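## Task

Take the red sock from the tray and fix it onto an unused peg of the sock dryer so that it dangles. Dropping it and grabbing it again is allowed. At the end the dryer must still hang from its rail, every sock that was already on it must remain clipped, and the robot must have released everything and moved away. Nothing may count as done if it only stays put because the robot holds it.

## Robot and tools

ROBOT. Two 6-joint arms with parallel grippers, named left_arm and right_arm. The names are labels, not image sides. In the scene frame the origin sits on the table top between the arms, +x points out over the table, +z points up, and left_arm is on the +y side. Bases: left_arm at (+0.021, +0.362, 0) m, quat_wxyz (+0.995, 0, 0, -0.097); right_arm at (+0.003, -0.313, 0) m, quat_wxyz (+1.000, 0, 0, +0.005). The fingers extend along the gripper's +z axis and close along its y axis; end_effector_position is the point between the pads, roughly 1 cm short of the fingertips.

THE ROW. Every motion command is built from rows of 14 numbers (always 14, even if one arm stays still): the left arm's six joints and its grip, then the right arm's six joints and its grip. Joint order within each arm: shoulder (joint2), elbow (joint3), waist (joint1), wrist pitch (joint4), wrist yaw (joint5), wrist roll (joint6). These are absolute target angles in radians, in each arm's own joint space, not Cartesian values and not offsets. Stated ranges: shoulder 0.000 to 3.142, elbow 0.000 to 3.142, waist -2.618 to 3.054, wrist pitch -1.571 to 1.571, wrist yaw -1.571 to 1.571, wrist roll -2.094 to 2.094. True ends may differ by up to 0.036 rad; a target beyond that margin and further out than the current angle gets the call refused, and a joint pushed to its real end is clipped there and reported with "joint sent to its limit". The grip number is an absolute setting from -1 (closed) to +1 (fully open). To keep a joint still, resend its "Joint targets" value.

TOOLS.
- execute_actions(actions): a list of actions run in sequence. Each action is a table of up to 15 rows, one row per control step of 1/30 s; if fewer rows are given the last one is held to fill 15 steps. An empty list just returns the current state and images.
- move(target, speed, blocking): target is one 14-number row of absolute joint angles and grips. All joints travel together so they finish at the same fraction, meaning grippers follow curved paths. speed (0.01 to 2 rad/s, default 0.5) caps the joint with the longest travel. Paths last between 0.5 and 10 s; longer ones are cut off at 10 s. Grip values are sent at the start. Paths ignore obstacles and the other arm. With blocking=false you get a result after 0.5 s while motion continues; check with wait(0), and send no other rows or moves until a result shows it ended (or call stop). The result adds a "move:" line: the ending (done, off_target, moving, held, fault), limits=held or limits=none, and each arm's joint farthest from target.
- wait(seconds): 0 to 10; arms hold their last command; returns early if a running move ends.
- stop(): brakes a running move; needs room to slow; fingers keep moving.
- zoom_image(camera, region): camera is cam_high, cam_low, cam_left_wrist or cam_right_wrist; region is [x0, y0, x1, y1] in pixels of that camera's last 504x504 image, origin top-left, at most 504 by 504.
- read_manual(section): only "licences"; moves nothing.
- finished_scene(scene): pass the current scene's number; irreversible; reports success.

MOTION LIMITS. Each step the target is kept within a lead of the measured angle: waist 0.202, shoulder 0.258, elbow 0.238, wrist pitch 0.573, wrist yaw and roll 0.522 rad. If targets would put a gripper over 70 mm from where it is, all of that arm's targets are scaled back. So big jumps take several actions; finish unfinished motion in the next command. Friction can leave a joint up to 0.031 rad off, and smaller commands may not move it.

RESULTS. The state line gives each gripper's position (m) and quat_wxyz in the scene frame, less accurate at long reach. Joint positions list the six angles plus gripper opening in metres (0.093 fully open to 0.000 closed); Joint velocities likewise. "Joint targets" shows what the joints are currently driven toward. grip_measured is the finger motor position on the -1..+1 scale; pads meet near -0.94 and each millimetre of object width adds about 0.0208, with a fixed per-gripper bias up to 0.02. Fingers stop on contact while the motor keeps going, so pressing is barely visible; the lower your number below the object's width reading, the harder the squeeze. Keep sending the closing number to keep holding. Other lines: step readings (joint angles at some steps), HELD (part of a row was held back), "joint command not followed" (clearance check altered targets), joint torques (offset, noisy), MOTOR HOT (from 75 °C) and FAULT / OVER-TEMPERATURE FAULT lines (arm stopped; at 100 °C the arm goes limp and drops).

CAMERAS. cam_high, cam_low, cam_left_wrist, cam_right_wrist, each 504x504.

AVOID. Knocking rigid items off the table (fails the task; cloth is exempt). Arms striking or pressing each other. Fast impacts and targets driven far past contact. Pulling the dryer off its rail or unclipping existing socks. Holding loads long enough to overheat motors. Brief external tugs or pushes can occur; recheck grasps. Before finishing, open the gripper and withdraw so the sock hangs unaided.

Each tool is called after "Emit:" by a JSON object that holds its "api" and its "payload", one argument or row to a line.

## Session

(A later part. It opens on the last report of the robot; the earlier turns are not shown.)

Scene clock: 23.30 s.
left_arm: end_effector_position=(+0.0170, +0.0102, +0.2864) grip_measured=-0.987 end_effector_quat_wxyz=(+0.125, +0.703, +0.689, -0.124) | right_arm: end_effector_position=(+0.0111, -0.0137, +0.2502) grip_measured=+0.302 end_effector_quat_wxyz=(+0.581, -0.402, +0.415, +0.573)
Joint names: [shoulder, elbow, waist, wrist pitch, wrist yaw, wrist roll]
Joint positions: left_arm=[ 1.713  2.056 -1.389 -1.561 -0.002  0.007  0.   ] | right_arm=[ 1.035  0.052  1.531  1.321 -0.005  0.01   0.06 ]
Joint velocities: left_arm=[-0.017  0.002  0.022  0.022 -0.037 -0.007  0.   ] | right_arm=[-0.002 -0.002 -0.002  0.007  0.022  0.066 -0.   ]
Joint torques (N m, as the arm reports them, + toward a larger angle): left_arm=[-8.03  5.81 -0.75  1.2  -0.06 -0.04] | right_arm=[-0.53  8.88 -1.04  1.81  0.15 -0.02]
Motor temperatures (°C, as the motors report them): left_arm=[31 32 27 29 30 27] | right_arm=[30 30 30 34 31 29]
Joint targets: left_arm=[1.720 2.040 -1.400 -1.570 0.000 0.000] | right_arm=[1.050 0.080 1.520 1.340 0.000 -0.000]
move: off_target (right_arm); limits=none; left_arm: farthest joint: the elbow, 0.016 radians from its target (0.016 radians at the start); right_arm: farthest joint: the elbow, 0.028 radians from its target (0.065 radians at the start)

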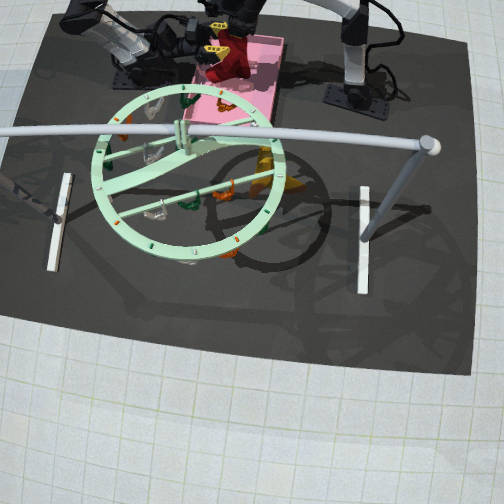

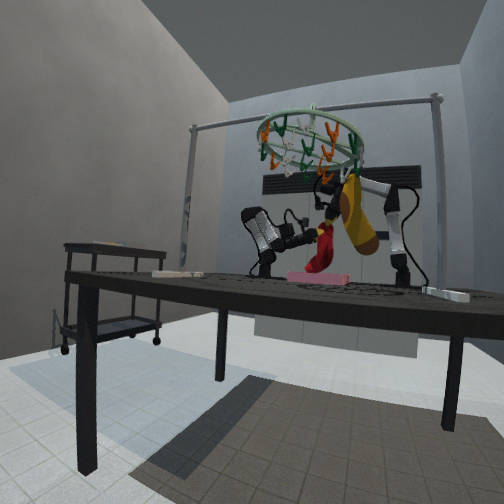

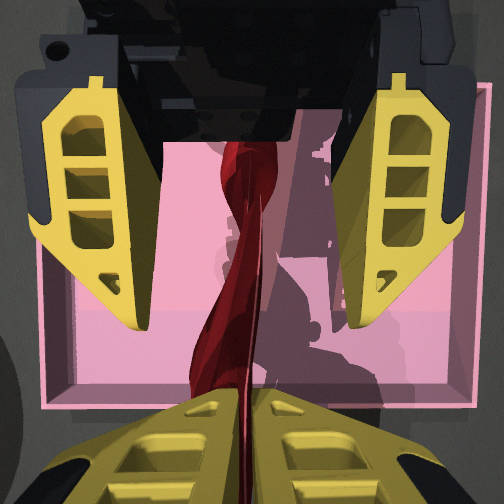

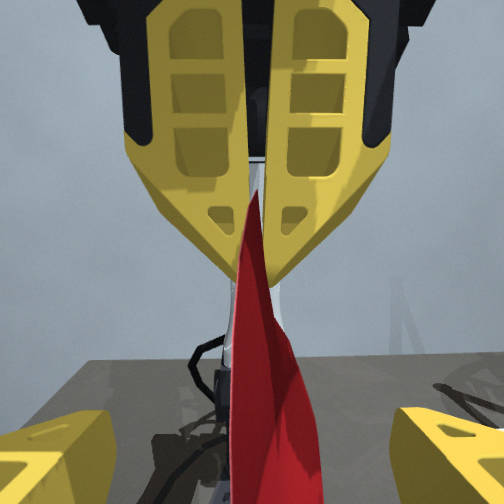

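Emit:
{"api": "move", "payload": {
  "target": [1.72,2.04,-1.4,-1.57,0,0,-1, 1.05,0.08,1.52,1.34,0,0,-1]
}}

Emit:
{"api": "move", "payload": {
  "target": [1.72,2.04,-1.4,-1.57,0,0,0.2, 1.05,0.08,1.52,1.34,0,0,-1]
}}

Emit:
{"api": "move", "payload": {
  "target": [1.2,1.9,-1.4,-1.57,0,0,0.2, 1.05,0.08,1.52,1.34,0,0,-1]
}}

Emit:
{"api": "move", "payload": {
  "target": [0.6,1.1,-0.74,-0.3,0,0,0.2, 1.05,0.08,1.52,1.34,0,0,-1],
  "speed": 0.8
}}

Scene clock: 24.17 s.
left_arm: end_effector_position=(+0.0170, +0.0102, +0.2864) grip_measured=-0.987 end_effector_quat_wxyz=(+0.125, +0.703, +0.689, -0.124) | right_arm: end_effector_position=(+0.0111, -0.0137, +0.2503) grip_measured=-0.980 end_effector_quat_wxyz=(+0.581, -0.402, +0.415, +0.573)
Joint names: [shoulder, elbow, waist, wrist pitch, wrist yaw, wrist roll]
Joint positions: left_arm=[ 1.713  2.056 -1.389 -1.561 -0.002  0.007  0.   ] | right_arm=[ 1.035  0.052  1.531  1.321 -0.005  0.01   0.   ]
Joint velocities: left_arm=[-0.007 -0.022  0.012  0.066 -0.007 -0.051  0.   ] | right_arm=[ 0.002 -0.007 -0.007 -0.022 -0.037  0.051  0.   ]
Joint torques (N m, as the arm reports them, + toward a larger angle): left_arm=[-8.01  5.65 -0.85  1.19  0.02 -0.03] | right_arm=[-0.56  8.91 -1.07  1.81  0.17 -0.03]
Motor temperatures (°C, as the motors report them): left_arm=[31 33 27 29 30 27] | right_arm=[30 30 30 34 31 29]
Joint targets: left_arm=[1.720 2.040 -1.400 -1.570 -0.000 0.000] | right_arm=[1.050 0.080 1.520 1.340 -0.000 0.000]
move: off_target (right_arm); limits=none; left_arm: farthest joint: the elbow, 0.016 radians from its target (0.016 radians at the start); right_arm: farthest joint: the elbow, 0.028 radians from its target (0.028 radians at the start)

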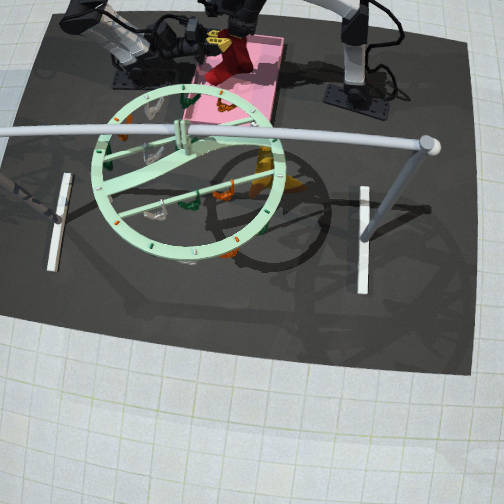

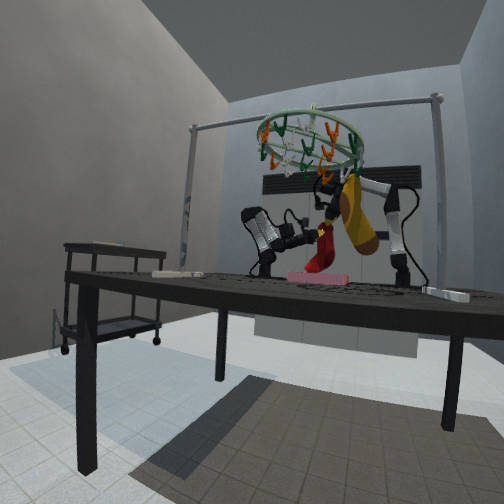

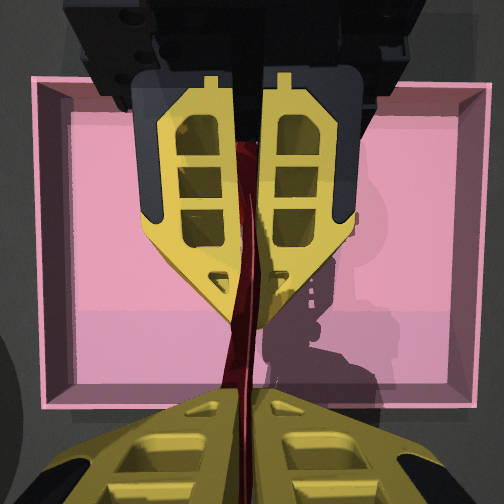

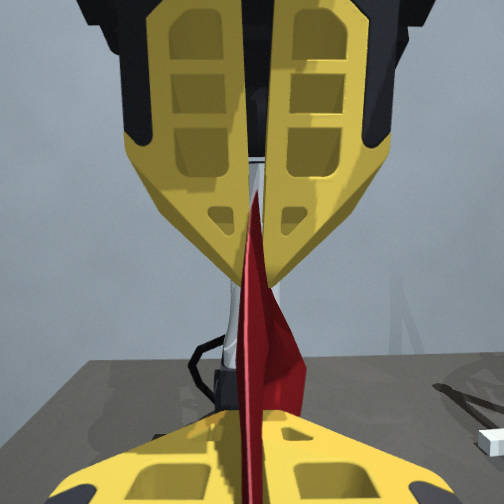

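Scene clock: 24.87 s.
left_arm: end_effector_position=(+0.0170, +0.0102, +0.2864) grip_measured=+0.198 end_effector_quat_wxyz=(+0.125, +0.703, +0.689, -0.124) | right_arm: end_effector_position=(+0.0111, -0.0137, +0.2502) grip_measured=-0.980 end_effector_quat_wxyz=(+0.581, -0.402, +0.415, +0.573)
Joint names: [shoulder, elbow, waist, wrist pitch, wrist yaw, wrist roll]
Joint positions: left_arm=[ 1.713  2.056 -1.389 -1.561 -0.002  0.007  0.055] | right_arm=[ 1.035  0.052  1.531  1.321 -0.005  0.01   0.   ]
Joint velocities: left_arm=[ 0.007 -0.017 -0.007 -0.007 -0.007 -0.007 -0.   ] | right_arm=[-0.012 -0.002 -0.007 -0.022  0.037  0.022  0.   ]
Joint torques (N m, as the arm reports them, + toward a larger angle): left_arm=[-7.9   5.56 -0.73  1.18 -0.03 -0.06] | right_arm=[-0.48  8.8  -1.05  1.81  0.15 -0.01]
Motor temperatures (°C, as the motors report them): left_arm=[31 33 27 29 30 27] | right_arm=[30 31 30 34 31 29]
Joint targets: left_arm=[1.720 2.040 -1.400 -1.570 0.000 -0.000] | right_arm=[1.050 0.080 1.520 1.340 0.000 0.000]
move: off_target (right_arm); limits=none; left_arm: farthest joint: the elbow, 0.016 radians from its target (0.016 radians at the start); right_arm: farthest joint: the elbow, 0.028 radians from its target (0.028 radians at the start)

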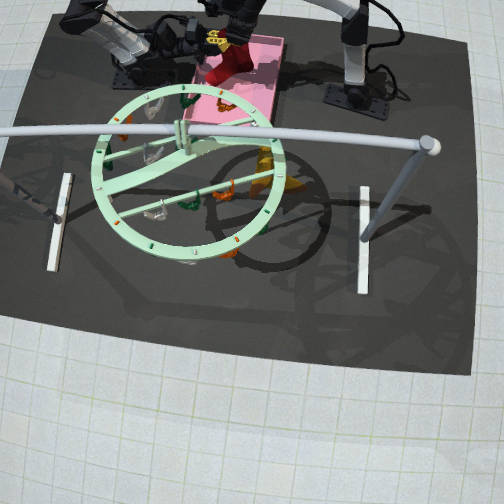

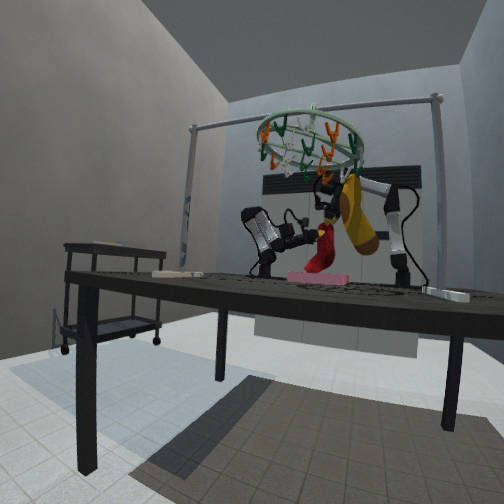

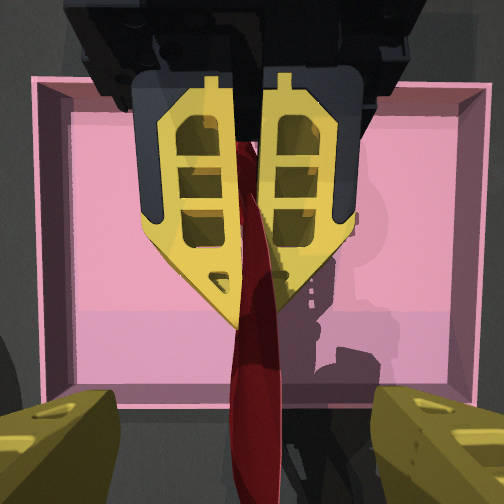

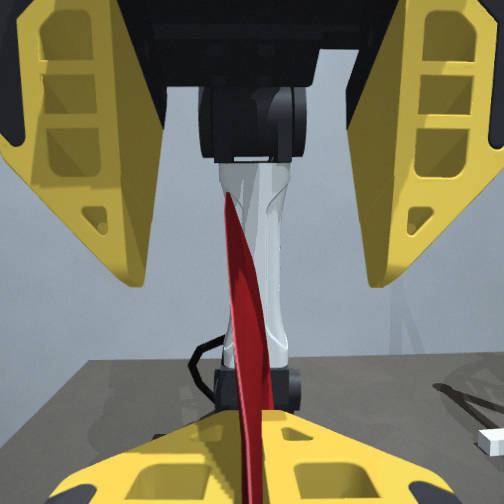

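Scene clock: 26.30 s.
left_arm: end_effector_position=(+0.0185, +0.1298, +0.3864) grip_measured=+0.198 end_effector_quat_wxyz=(+0.252, +0.667, +0.654, -0.252) | right_arm: end_effector_position=(+0.0111, -0.0137, +0.2502) grip_measured=-0.980 end_effector_quat_wxyz=(+0.581, -0.402, +0.415, +0.573)
Joint names: [shoulder, elbow, waist, wrist pitch, wrist yaw, wrist roll]
Joint positions: left_arm=[ 1.208  1.929 -1.389 -1.562 -0.002  0.007  0.055] | right_arm=[ 1.035  0.052  1.531  1.321 -0.005  0.01   0.   ]
Joint velocities: left_arm=[-0.012 -0.002 -0.007 -0.051 -0.037 -0.037 -0.   ] | right_arm=[ 0.002 -0.002 -0.012  0.007  0.007 -0.022  0.   ]
Joint torques (N m, as the arm reports them, + toward a larger angle): left_arm=[-2.66  2.59 -0.76  1.97 -0.08 -0.04] | right_arm=[-0.52  8.85 -1.14  1.82  0.16 -0.02]
Motor temperatures (°C, as the motors report them): left_arm=[31 33 27 29 30 27] | right_arm=[30 31 30 34 31 29]
Joint targets: left_arm=[1.200 1.900 -1.400 -1.570 0.000 -0.000] | right_arm=[1.050 0.080 1.520 1.340 -0.000 0.000]
move: off_target (left_arm, right_arm); limits=none; left_arm: farthest joint: the elbow, 0.029 radians from its target (0.156 radians at the start); right_arm: farthest joint: the elbow, 0.028 radians from its target (0.028 radians at the start)

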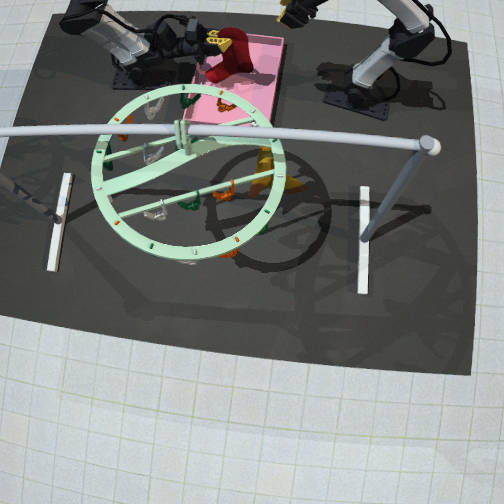

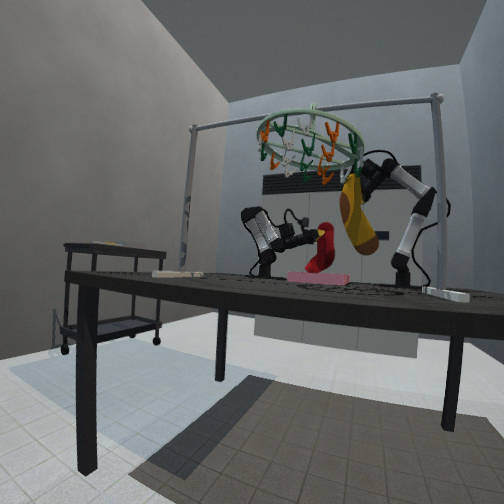

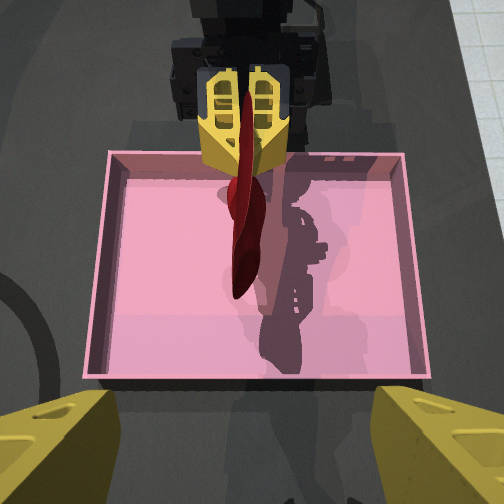

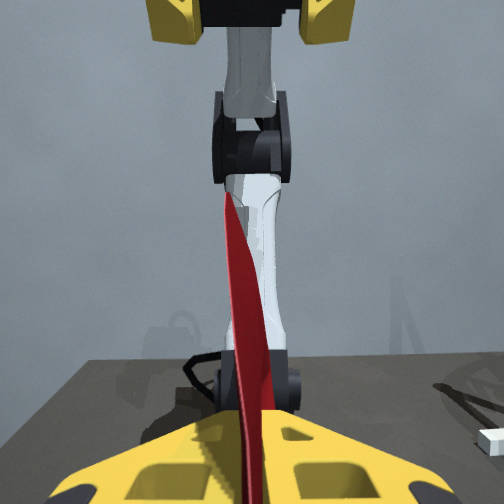

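Scene clock: 28.73 s.
left_arm: end_effector_position=(+0.1556, +0.1763, +0.4832) grip_measured=+0.198 end_effector_quat_wxyz=(+0.687, +0.292, +0.567, -0.348) | right_arm: end_effector_position=(+0.0111, -0.0136, +0.2501) grip_measured=-0.980 end_effector_quat_wxyz=(+0.581, -0.403, +0.415, +0.573)
Joint names: [shoulder, elbow, waist, wrist pitch, wrist yaw, wrist roll]
Joint positions: left_arm=[ 0.622  1.125 -0.751 -0.316 -0.001  0.007  0.055] | right_arm=[ 1.035  0.052  1.531  1.32  -0.005  0.01   0.   ]
Joint velocities: left_arm=[ 0.012 -0.007  0.017 -0.037  0.051 -0.007  0.   ] | right_arm=[-0.007 -0.017 -0.002 -0.081 -0.051 -0.022  0.   ]
Joint torques (N m, as the arm reports them, + toward a larger angle): left_arm=[-0.17  5.08  0.98  2.49 -0.07 -0.05] | right_arm=[-0.47  8.89 -1.14  1.81  0.2  -0.01]
Motor temperatures (°C, as the motors report them): left_arm=[31 33 27 30 30 27] | right_arm=[30 31 30 35 31 29]
Joint targets: left_arm=[0.600 1.100 -0.740 -0.300 0.000 0.000] | right_arm=[1.050 0.080 1.520 1.340 0.000 0.000]
move: off_target (left_arm, right_arm); limits=none; left_arm: farthest joint: the elbow, 0.025 radians from its target (0.829 radians at the start); right_arm: farthest joint: the elbow, 0.028 radians from its target (0.028 radians at the start)

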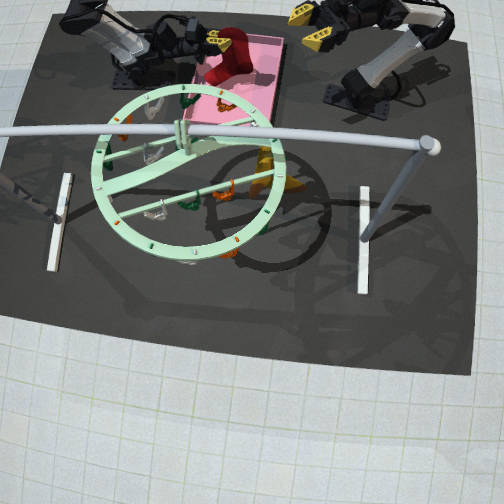

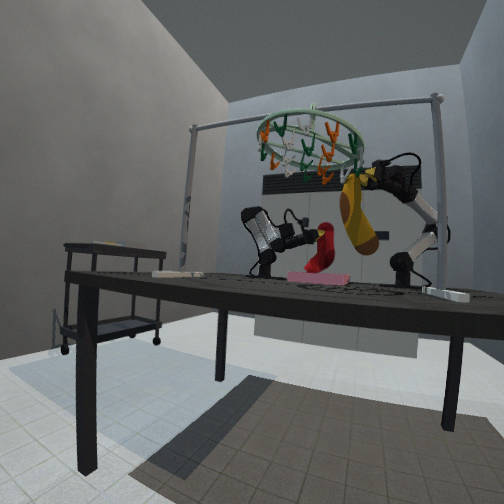

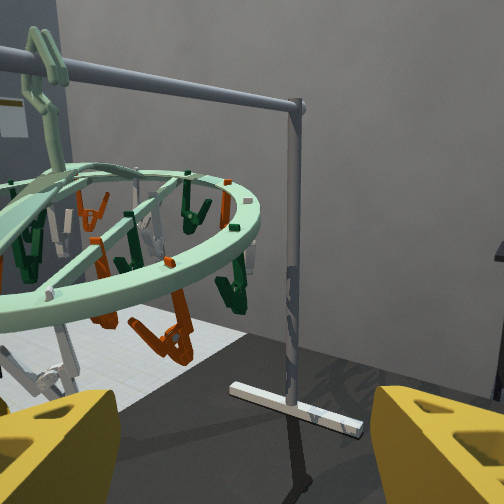

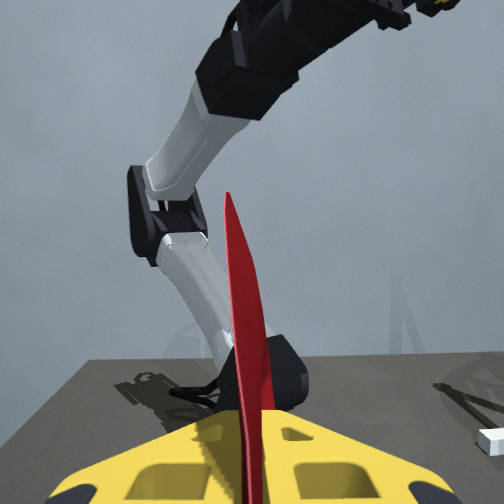

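Emit:
{"api": "move", "payload": {
  "target": [1.2,1.475,-0.72,-0.48,-0.335,0,0.5, 1.05,0.08,1.52,1.34,0,0,-1]
}}

Scene clock: 31.20 s.
left_arm: end_effector_position=(+0.2873, +0.0977, +0.4315) grip_measured=+0.498 end_effector_quat_wxyz=(+0.613, +0.253, +0.730, -0.164) | right_arm: end_effector_position=(+0.0111, -0.0136, +0.2500) grip_measured=-0.980 end_effector_quat_wxyz=(+0.581, -0.403, +0.415, +0.573)
Joint names: [shoulder, elbow, waist, wrist pitch, wrist yaw, wrist roll]
Joint positions: left_arm=[ 1.188  1.448 -0.731 -0.467 -0.324  0.007  0.069] | right_arm=[ 1.035  0.052  1.531  1.32  -0.005  0.01   0.   ]
Joint velocities: left_arm=[-0.027 -0.002 -0.017 -0.051 -0.022  0.037  0.   ] | right_arm=[-0.007 -0.017 -0.002 -0.081  0.022  0.022  0.   ]
Joint torques (N m, as the arm reports them, + toward a larger angle): left_arm=[-3.14 11.57  1.1   2.42 -0.21 -0.08] | right_arm=[-0.64  8.93 -1.15  1.81  0.16 -0.05]
Motor temperatures (°C, as the motors report them): left_arm=[31 33 27 31 30 27] | right_arm=[30 31 30 35 31 29]
Joint targets: left_arm=[1.200 1.475 -0.720 -0.480 -0.335 -0.000] | right_arm=[1.050 0.080 1.520 1.340 -0.000 -0.000]
move: off_target (left_arm, right_arm); limits=none; left_arm: farthest joint: the elbow, 0.027 radians from its target (0.350 radians at the start); right_arm: farthest joint: the elbow, 0.028 radians from its target (0.028 radians at the start)

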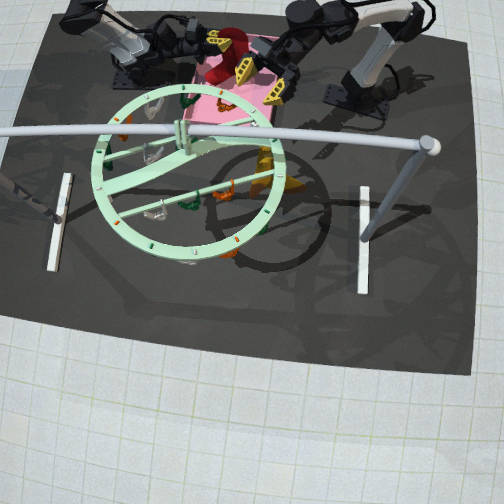

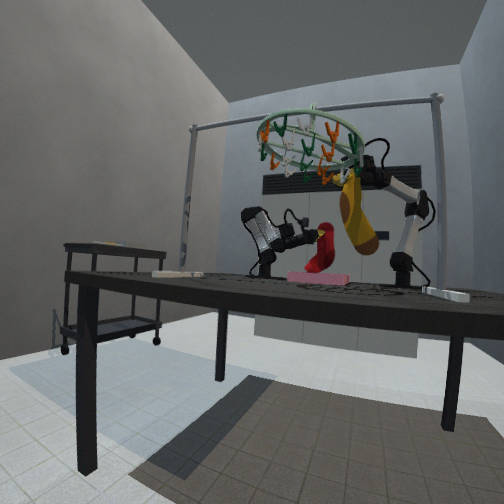

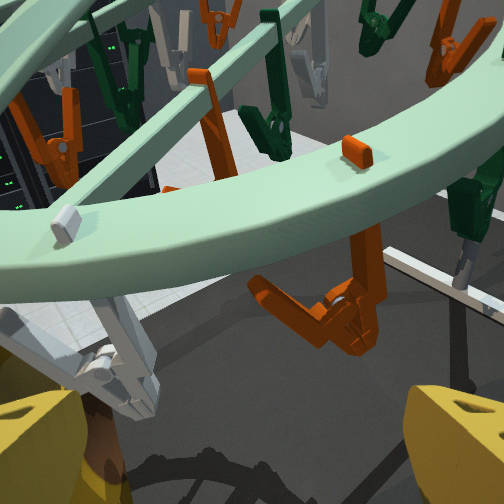

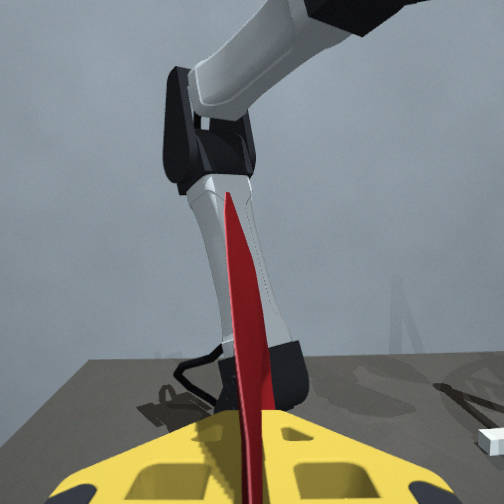

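Emit:
{"api": "move", "payload": {
  "target": [1.4,1.555,-0.70,-0.335,-0.335,-0.3,0.3, 1.05,0.08,1.52,1.34,0,0,-1],
  "speed": 0.2
}}

Emit:
{"api": "zoom_image", "payload": {
  "camera": "cam_low",
  "region": [290, 140, 370, 220]
}}

Scene clock: 33.50 s.
left_arm: end_effector_position=(+0.3299, +0.0558, +0.4227) grip_measured=+0.302 end_effector_quat_wxyz=(+0.586, +0.133, +0.759, -0.248) | right_arm: end_effector_position=(+0.0111, -0.0136, +0.2500) grip_measured=-0.980 end_effector_quat_wxyz=(+0.581, -0.403, +0.415, +0.573)
Joint names: [shoulder, elbow, waist, wrist pitch, wrist yaw, wrist roll]
Joint positions: left_arm=[ 1.379  1.532 -0.711 -0.354 -0.324 -0.292  0.06 ] | right_arm=[ 1.035  0.052  1.531  1.32  -0.005  0.01   0.   ]
Joint velocities: left_arm=[-0.017 -0.007 -0.007 -0.037  0.037 -0.007 -0.   ] | right_arm=[-0.002 -0.012 -0.007  0.022  0.022  0.022  0.   ]
Joint torques (N m, as the arm reports them, + toward a larger angle): left_arm=[-4.82 11.54  1.14  2.72 -0.26 -0.07] | right_arm=[-0.56  8.92 -1.06  1.81  0.17 -0.02]
Motor temperatures (°C, as the motors report them): left_arm=[31 34 27 32 30 27] | right_arm=[30 31 30 35 31 29]
Joint targets: left_arm=[1.400 1.555 -0.700 -0.335 -0.335 -0.300] | right_arm=[1.050 0.080 1.520 1.340 -0.000 0.000]
move: off_target (left_arm, right_arm); limits=none; left_arm: farthest joint: the elbow, 0.023 radians from its target (0.107 radians at the start); right_arm: farthest joint: the elbow, 0.028 radians from its target (0.028 radians at the start)

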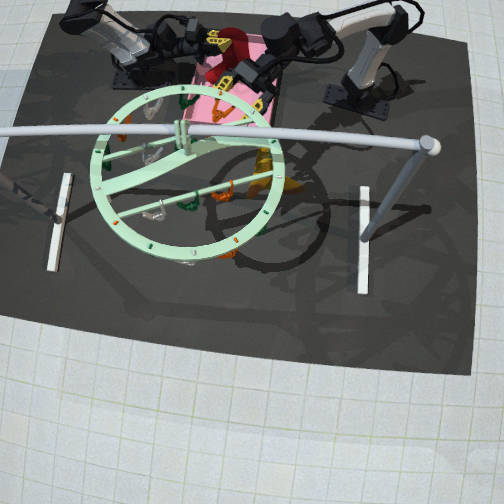

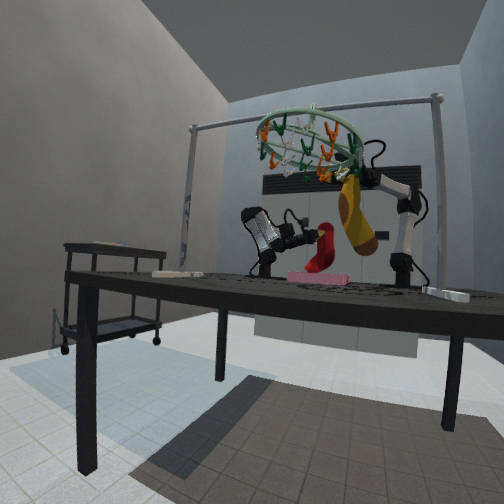

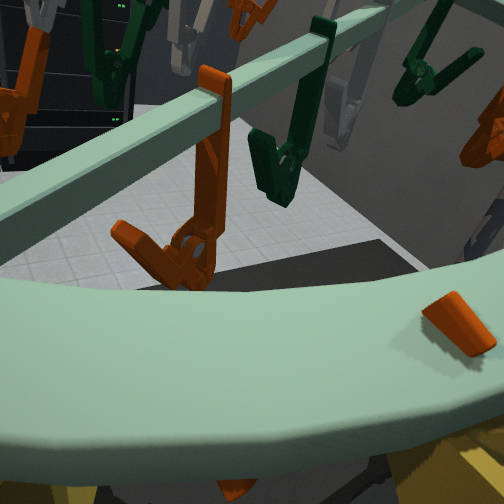

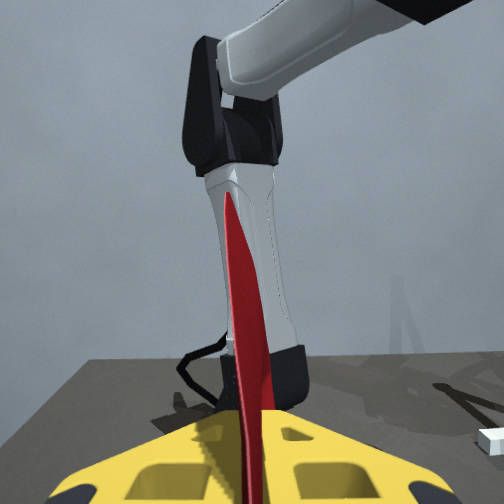

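Region (290, 140, 370, 220) of cam_low's 504x504 image, scaled by 6.300, with more detail than that image has.

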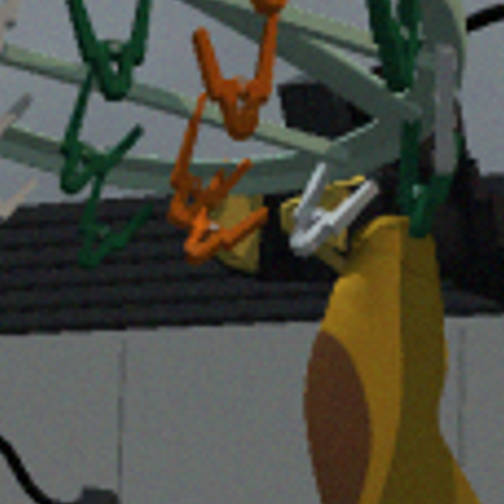

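Emit:
{"api": "move", "payload": {
  "target": [1.22,1.44,-0.81,-0.44,-0.46,-0.2,0.5, 1.05,0.08,1.52,1.34,0,0,-1],
  "speed": 0.2
}}

Emit:
{"api": "move", "payload": {
  "target": [1.45,1.6,-0.81,-0.335,-0.46,-0.2,0.5, 1.05,0.08,1.52,1.34,0,0,-1],
  "speed": 0.2
}}

Emit:
{"api": "zoom_image", "payload": {
  "camera": "cam_high",
  "region": [170, 50, 290, 170]
}}

Scene clock: 35.03 s.
left_arm: end_effector_position=(+0.2902, +0.0827, +0.4313) grip_measured=+0.498 end_effector_quat_wxyz=(+0.606, +0.159, +0.751, -0.207) | right_arm: end_effector_position=(+0.0111, -0.0136, +0.2500) grip_measured=-0.980 end_effector_quat_wxyz=(+0.581, -0.403, +0.415, +0.573)
Joint names: [shoulder, elbow, waist, wrist pitch, wrist yaw, wrist roll]
Joint positions: left_arm=[ 1.24   1.465 -0.799 -0.425 -0.448 -0.208  0.069] | right_arm=[ 1.035  0.052  1.531  1.32  -0.005  0.01   0.   ]
Joint velocities: left_arm=[-0.002  0.002 -0.002 -0.051  0.022  0.022 -0.001] | right_arm=[-0.002 -0.007 -0.002 -0.037 -0.037  0.022  0.   ]
Joint torques (N m, as the arm reports them, + toward a larger angle): left_arm=[-6.38  6.69 -0.9   2.41 -0.21  0.06] | right_arm=[-0.67  8.88 -1.16  1.83  0.14 -0.04]
Motor temperatures (°C, as the motors report them): left_arm=[31 34 27 32 30 27] | right_arm=[30 32 30 36 31 29]
Joint targets: left_arm=[1.220 1.440 -0.810 -0.440 -0.460 -0.200] | right_arm=[1.050 0.080 1.520 1.340 0.000 0.000]
move: off_target (left_arm, right_arm); limits=none; left_arm: farthest joint: the elbow, 0.025 radians from its target (0.092 radians at the start); right_arm: farthest joint: the elbow, 0.028 radians from its target (0.028 radians at the start)

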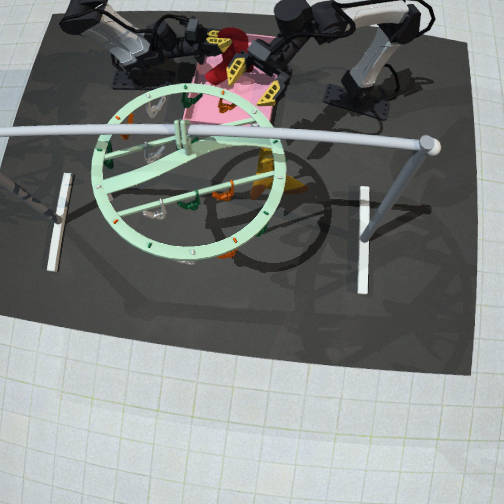

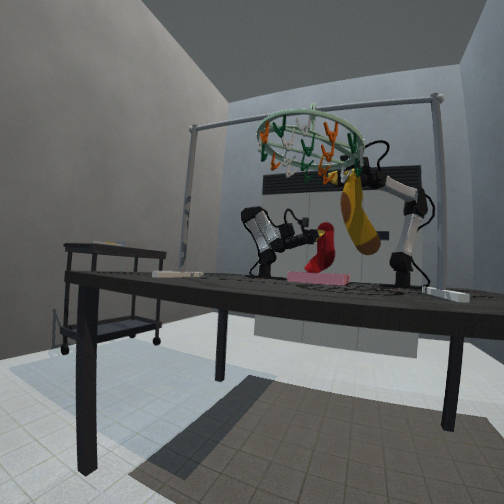

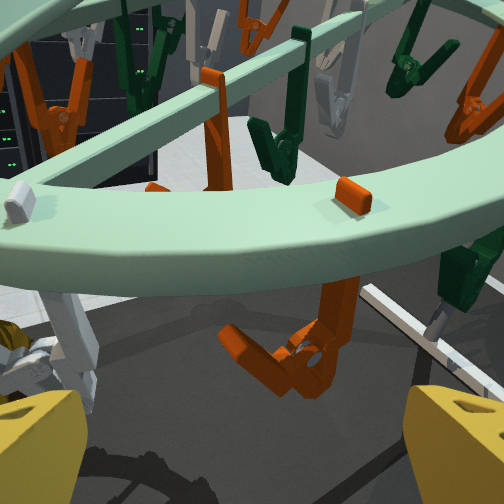

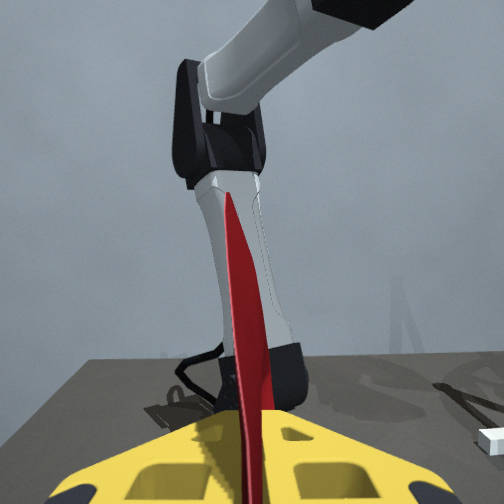

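Scene clock: 36.47 s.
left_arm: end_effector_position=(+0.3212, +0.0353, +0.4224) grip_measured=+0.498 end_effector_quat_wxyz=(+0.604, +0.161, +0.754, -0.204) | right_arm: end_effector_position=(+0.0111, -0.0136, +0.2499) grip_measured=-0.980 end_effector_quat_wxyz=(+0.581, -0.403, +0.416, +0.572)
Joint names: [shoulder, elbow, waist, wrist pitch, wrist yaw, wrist roll]
Joint positions: left_arm=[ 1.431  1.576 -0.799 -0.356 -0.449 -0.208  0.069] | right_arm=[ 1.035  0.052  1.531  1.319 -0.005  0.01   0.   ]
Joint velocities: left_arm=[-0.007  0.002  0.002 -0.022 -0.022 -0.022 -0.001] | right_arm=[-0.002 -0.002  0.007  0.007  0.007 -0.022  0.   ]
Joint torques (N m, as the arm reports them, + toward a larger angle): left_arm=[-5.4  11.76 -0.74  2.77 -0.21  0.1 ] | right_arm=[-0.48  8.91 -1.    1.81  0.14 -0.04]
Motor temperatures (°C, as the motors report them): left_arm=[31 34 27 32 30 27] | right_arm=[30 32 30 36 31 29]
Joint targets: left_arm=[1.450 1.600 -0.810 -0.335 -0.460 -0.200] | right_arm=[1.050 0.080 1.520 1.340 -0.000 -0.000]
move: off_target (left_arm, right_arm); limits=none; left_arm: farthest joint: the elbow, 0.024 radians from its target (0.135 radians at the start); right_arm: farthest joint: the elbow, 0.028 radians from its target (0.028 radians at the start)

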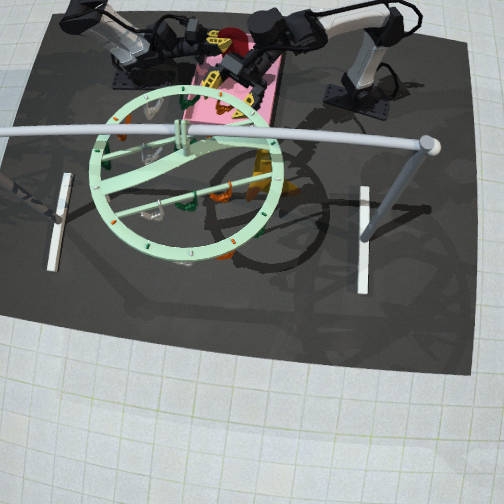

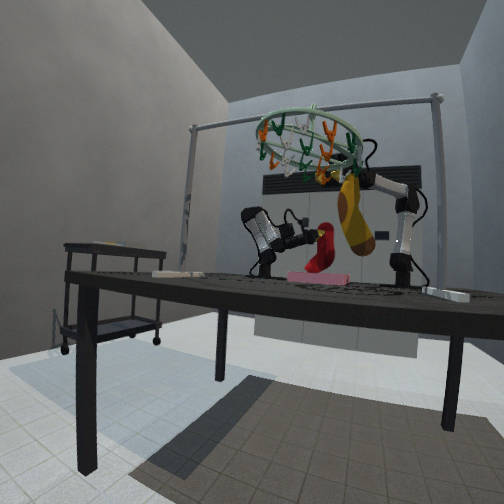

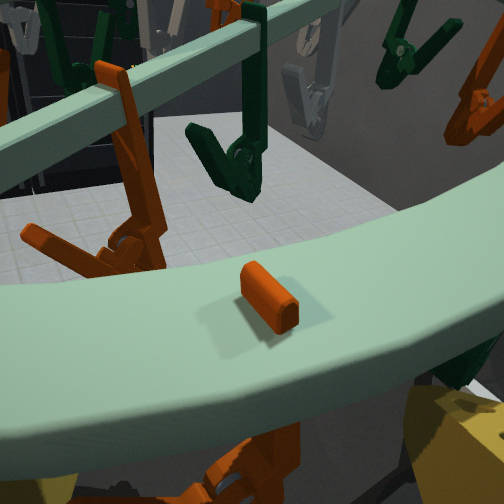

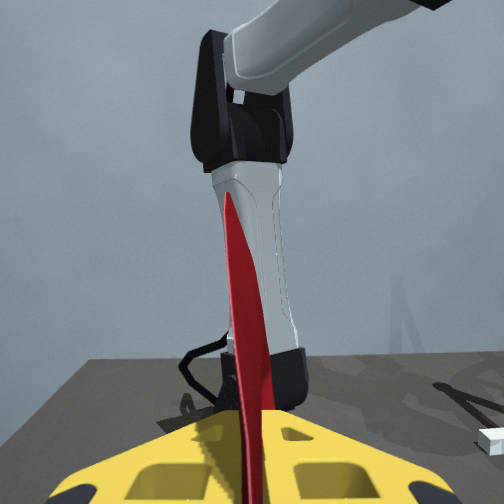

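Region (170, 50, 290, 170) of cam_high's 504x504 image, scaled by 4.200, with more detail than that image has.

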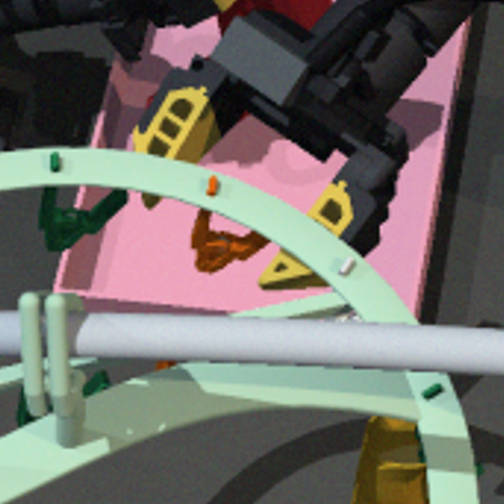

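Emit:
{"api": "move", "payload": {
  "target": [1.45,1.6,-0.81,-0.335,-0.55,-0.2,0.5, 1.75,0.72,1.18,1.56,1.0,-0.43,-1],
  "speed": 0.4
}}

Emit:
{"api": "move", "payload": {
  "target": [1.45,1.6,-0.81,-0.335,-0.55,-0.2,-0.75, 1.75,0.72,1.18,1.56,1.0,-0.43,-1]
}}

Emit:
{"api": "zoom_image", "payload": {
  "camera": "cam_low",
  "region": [270, 140, 370, 240]
}}

Scene clock: 40.00 s.
left_arm: end_effector_position=(+0.3287, +0.0482, +0.4248) grip_measured=+0.498 end_effector_quat_wxyz=(+0.618, +0.131, +0.755, -0.173) | right_arm: end_effector_position=(+0.2741, -0.0048, +0.2694) grip_measured=-0.980 end_effector_quat_wxyz=(+0.791, -0.047, +0.607, +0.062)
Joint names: [shoulder, elbow, waist, wrist pitch, wrist yaw, wrist roll]
Joint positions: left_arm=[ 1.431  1.576 -0.799 -0.351 -0.539 -0.208  0.069] | right_arm=[ 1.741  0.691  1.19   1.54   0.99  -0.419  0.   ]
Joint velocities: left_arm=[-0.002 -0.002 -0.007 -0.066 -0.051 -0.051 -0.001] | right_arm=[-0.007  0.007  0.002 -0.037  0.051 -0.037  0.   ]
Joint torques (N m, as the arm reports them, + toward a larger angle): left_arm=[-5.43 11.56 -0.72  2.65 -0.3   0.14] | right_arm=[-6.03  8.2  -1.04  1.39  0.01 -0.02]
Motor temperatures (°C, as the motors report them): left_arm=[31 35 27 33 30 27] | right_arm=[30 32 30 36 31 29]
Joint targets: left_arm=[1.450 1.600 -0.810 -0.335 -0.550 -0.200] | right_arm=[1.750 0.720 1.180 1.560 1.000 -0.430]
move: off_target (left_arm, right_arm); limits=none; left_arm: farthest joint: the elbow, 0.024 radians from its target (0.024 radians at the start); right_arm: farthest joint: the elbow, 0.029 radians from its target (0.668 radians at the start)

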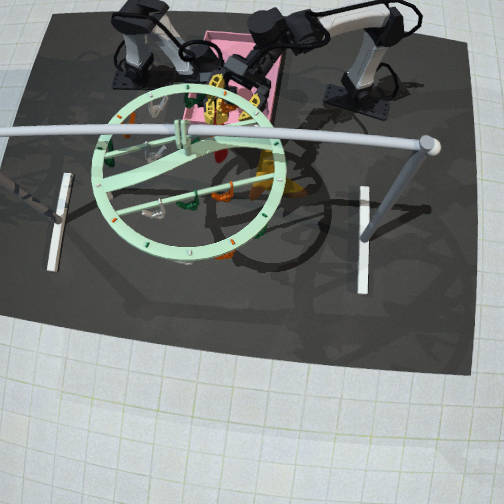

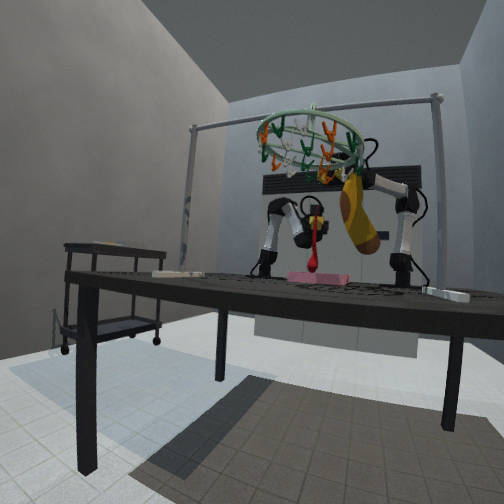

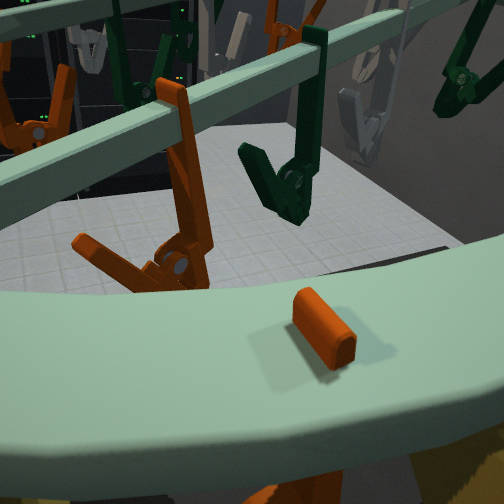

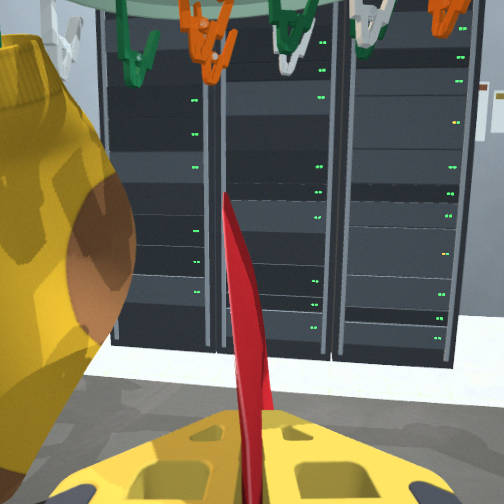

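Scene clock: 40.70 s.
left_arm: end_effector_position=(+0.3285, +0.0481, +0.4244) grip_measured=-0.432 end_effector_quat_wxyz=(+0.618, +0.134, +0.756, -0.171) | right_arm: end_effector_position=(+0.2741, -0.0049, +0.2694) grip_measured=-0.980 end_effector_quat_wxyz=(+0.791, -0.047, +0.607, +0.061)
Joint names: [shoulder, elbow, waist, wrist pitch, wrist yaw, wrist roll]
Joint positions: left_arm=[ 1.431  1.576 -0.799 -0.353 -0.538 -0.203  0.024] | right_arm=[ 1.741  0.691  1.19   1.54   0.991 -0.419  0.   ]
Joint velocities: left_arm=[ 0.022 -0.007  0.012  0.022 -0.051 -0.037  0.001] | right_arm=[ 0.002 -0.012  0.007  0.051 -0.007  0.037  0.   ]
Joint torques (N m, as the arm reports them, + toward a larger angle): left_arm=[-5.58 11.58 -0.97  2.64 -0.28  0.11] | right_arm=[-5.98  8.08 -1.05  1.39  0.01 -0.01]
Motor temperatures (°C, as the motors report them): left_arm=[31 35 27 33 30 27] | right_arm=[30 32 30 36 31 29]
Joint targets: left_arm=[1.450 1.600 -0.810 -0.335 -0.550 -0.200] | right_arm=[1.750 0.720 1.180 1.560 1.000 -0.430]
move: off_target (left_arm, right_arm); limits=none; left_arm: farthest joint: the elbow, 0.024 radians from its target (0.024 radians at the start); right_arm: farthest joint: the elbow, 0.029 radians from its target (0.029 radians at the start)

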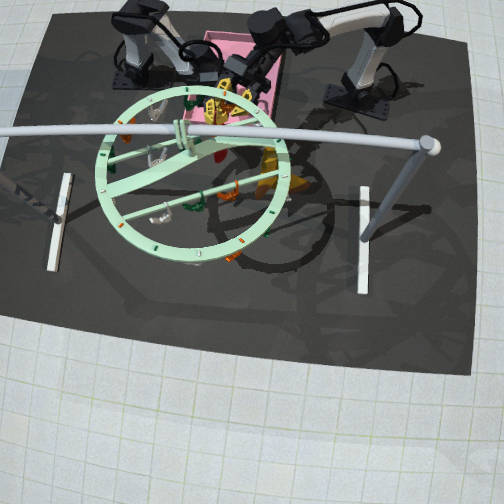

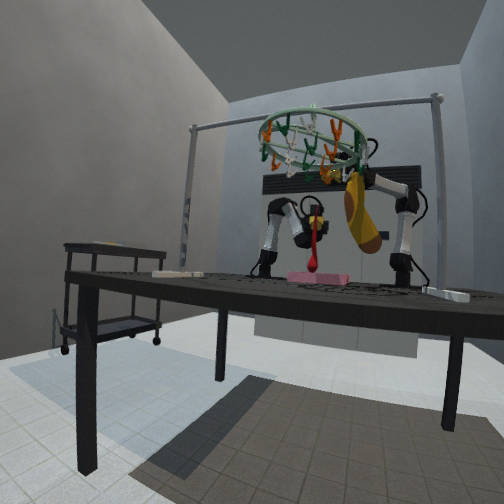

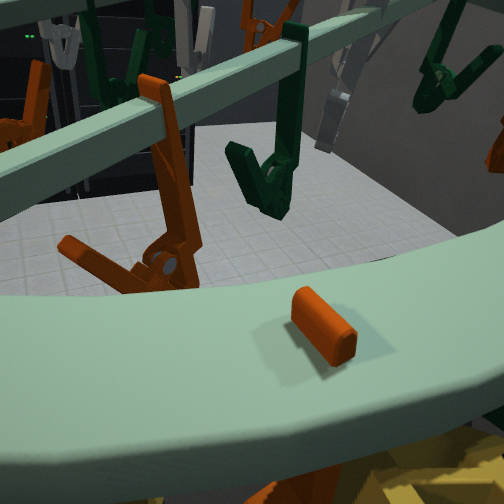

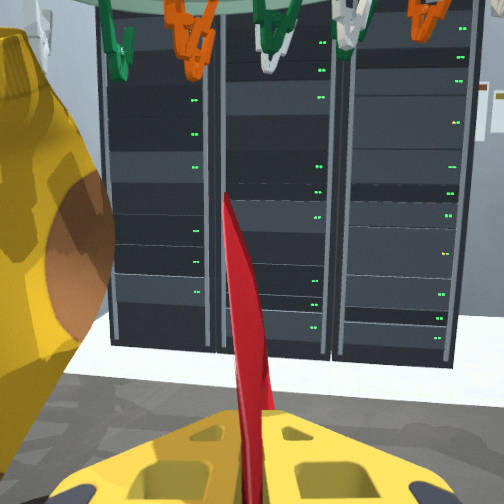

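Region (270, 140, 370, 240) of cam_low's 504x504 image, scaled by 5.040, with more detail than that image has.

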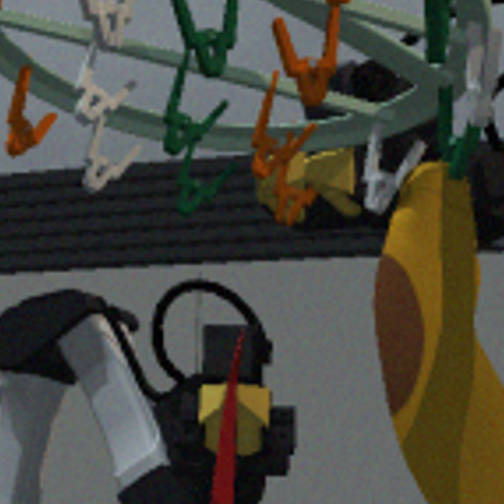

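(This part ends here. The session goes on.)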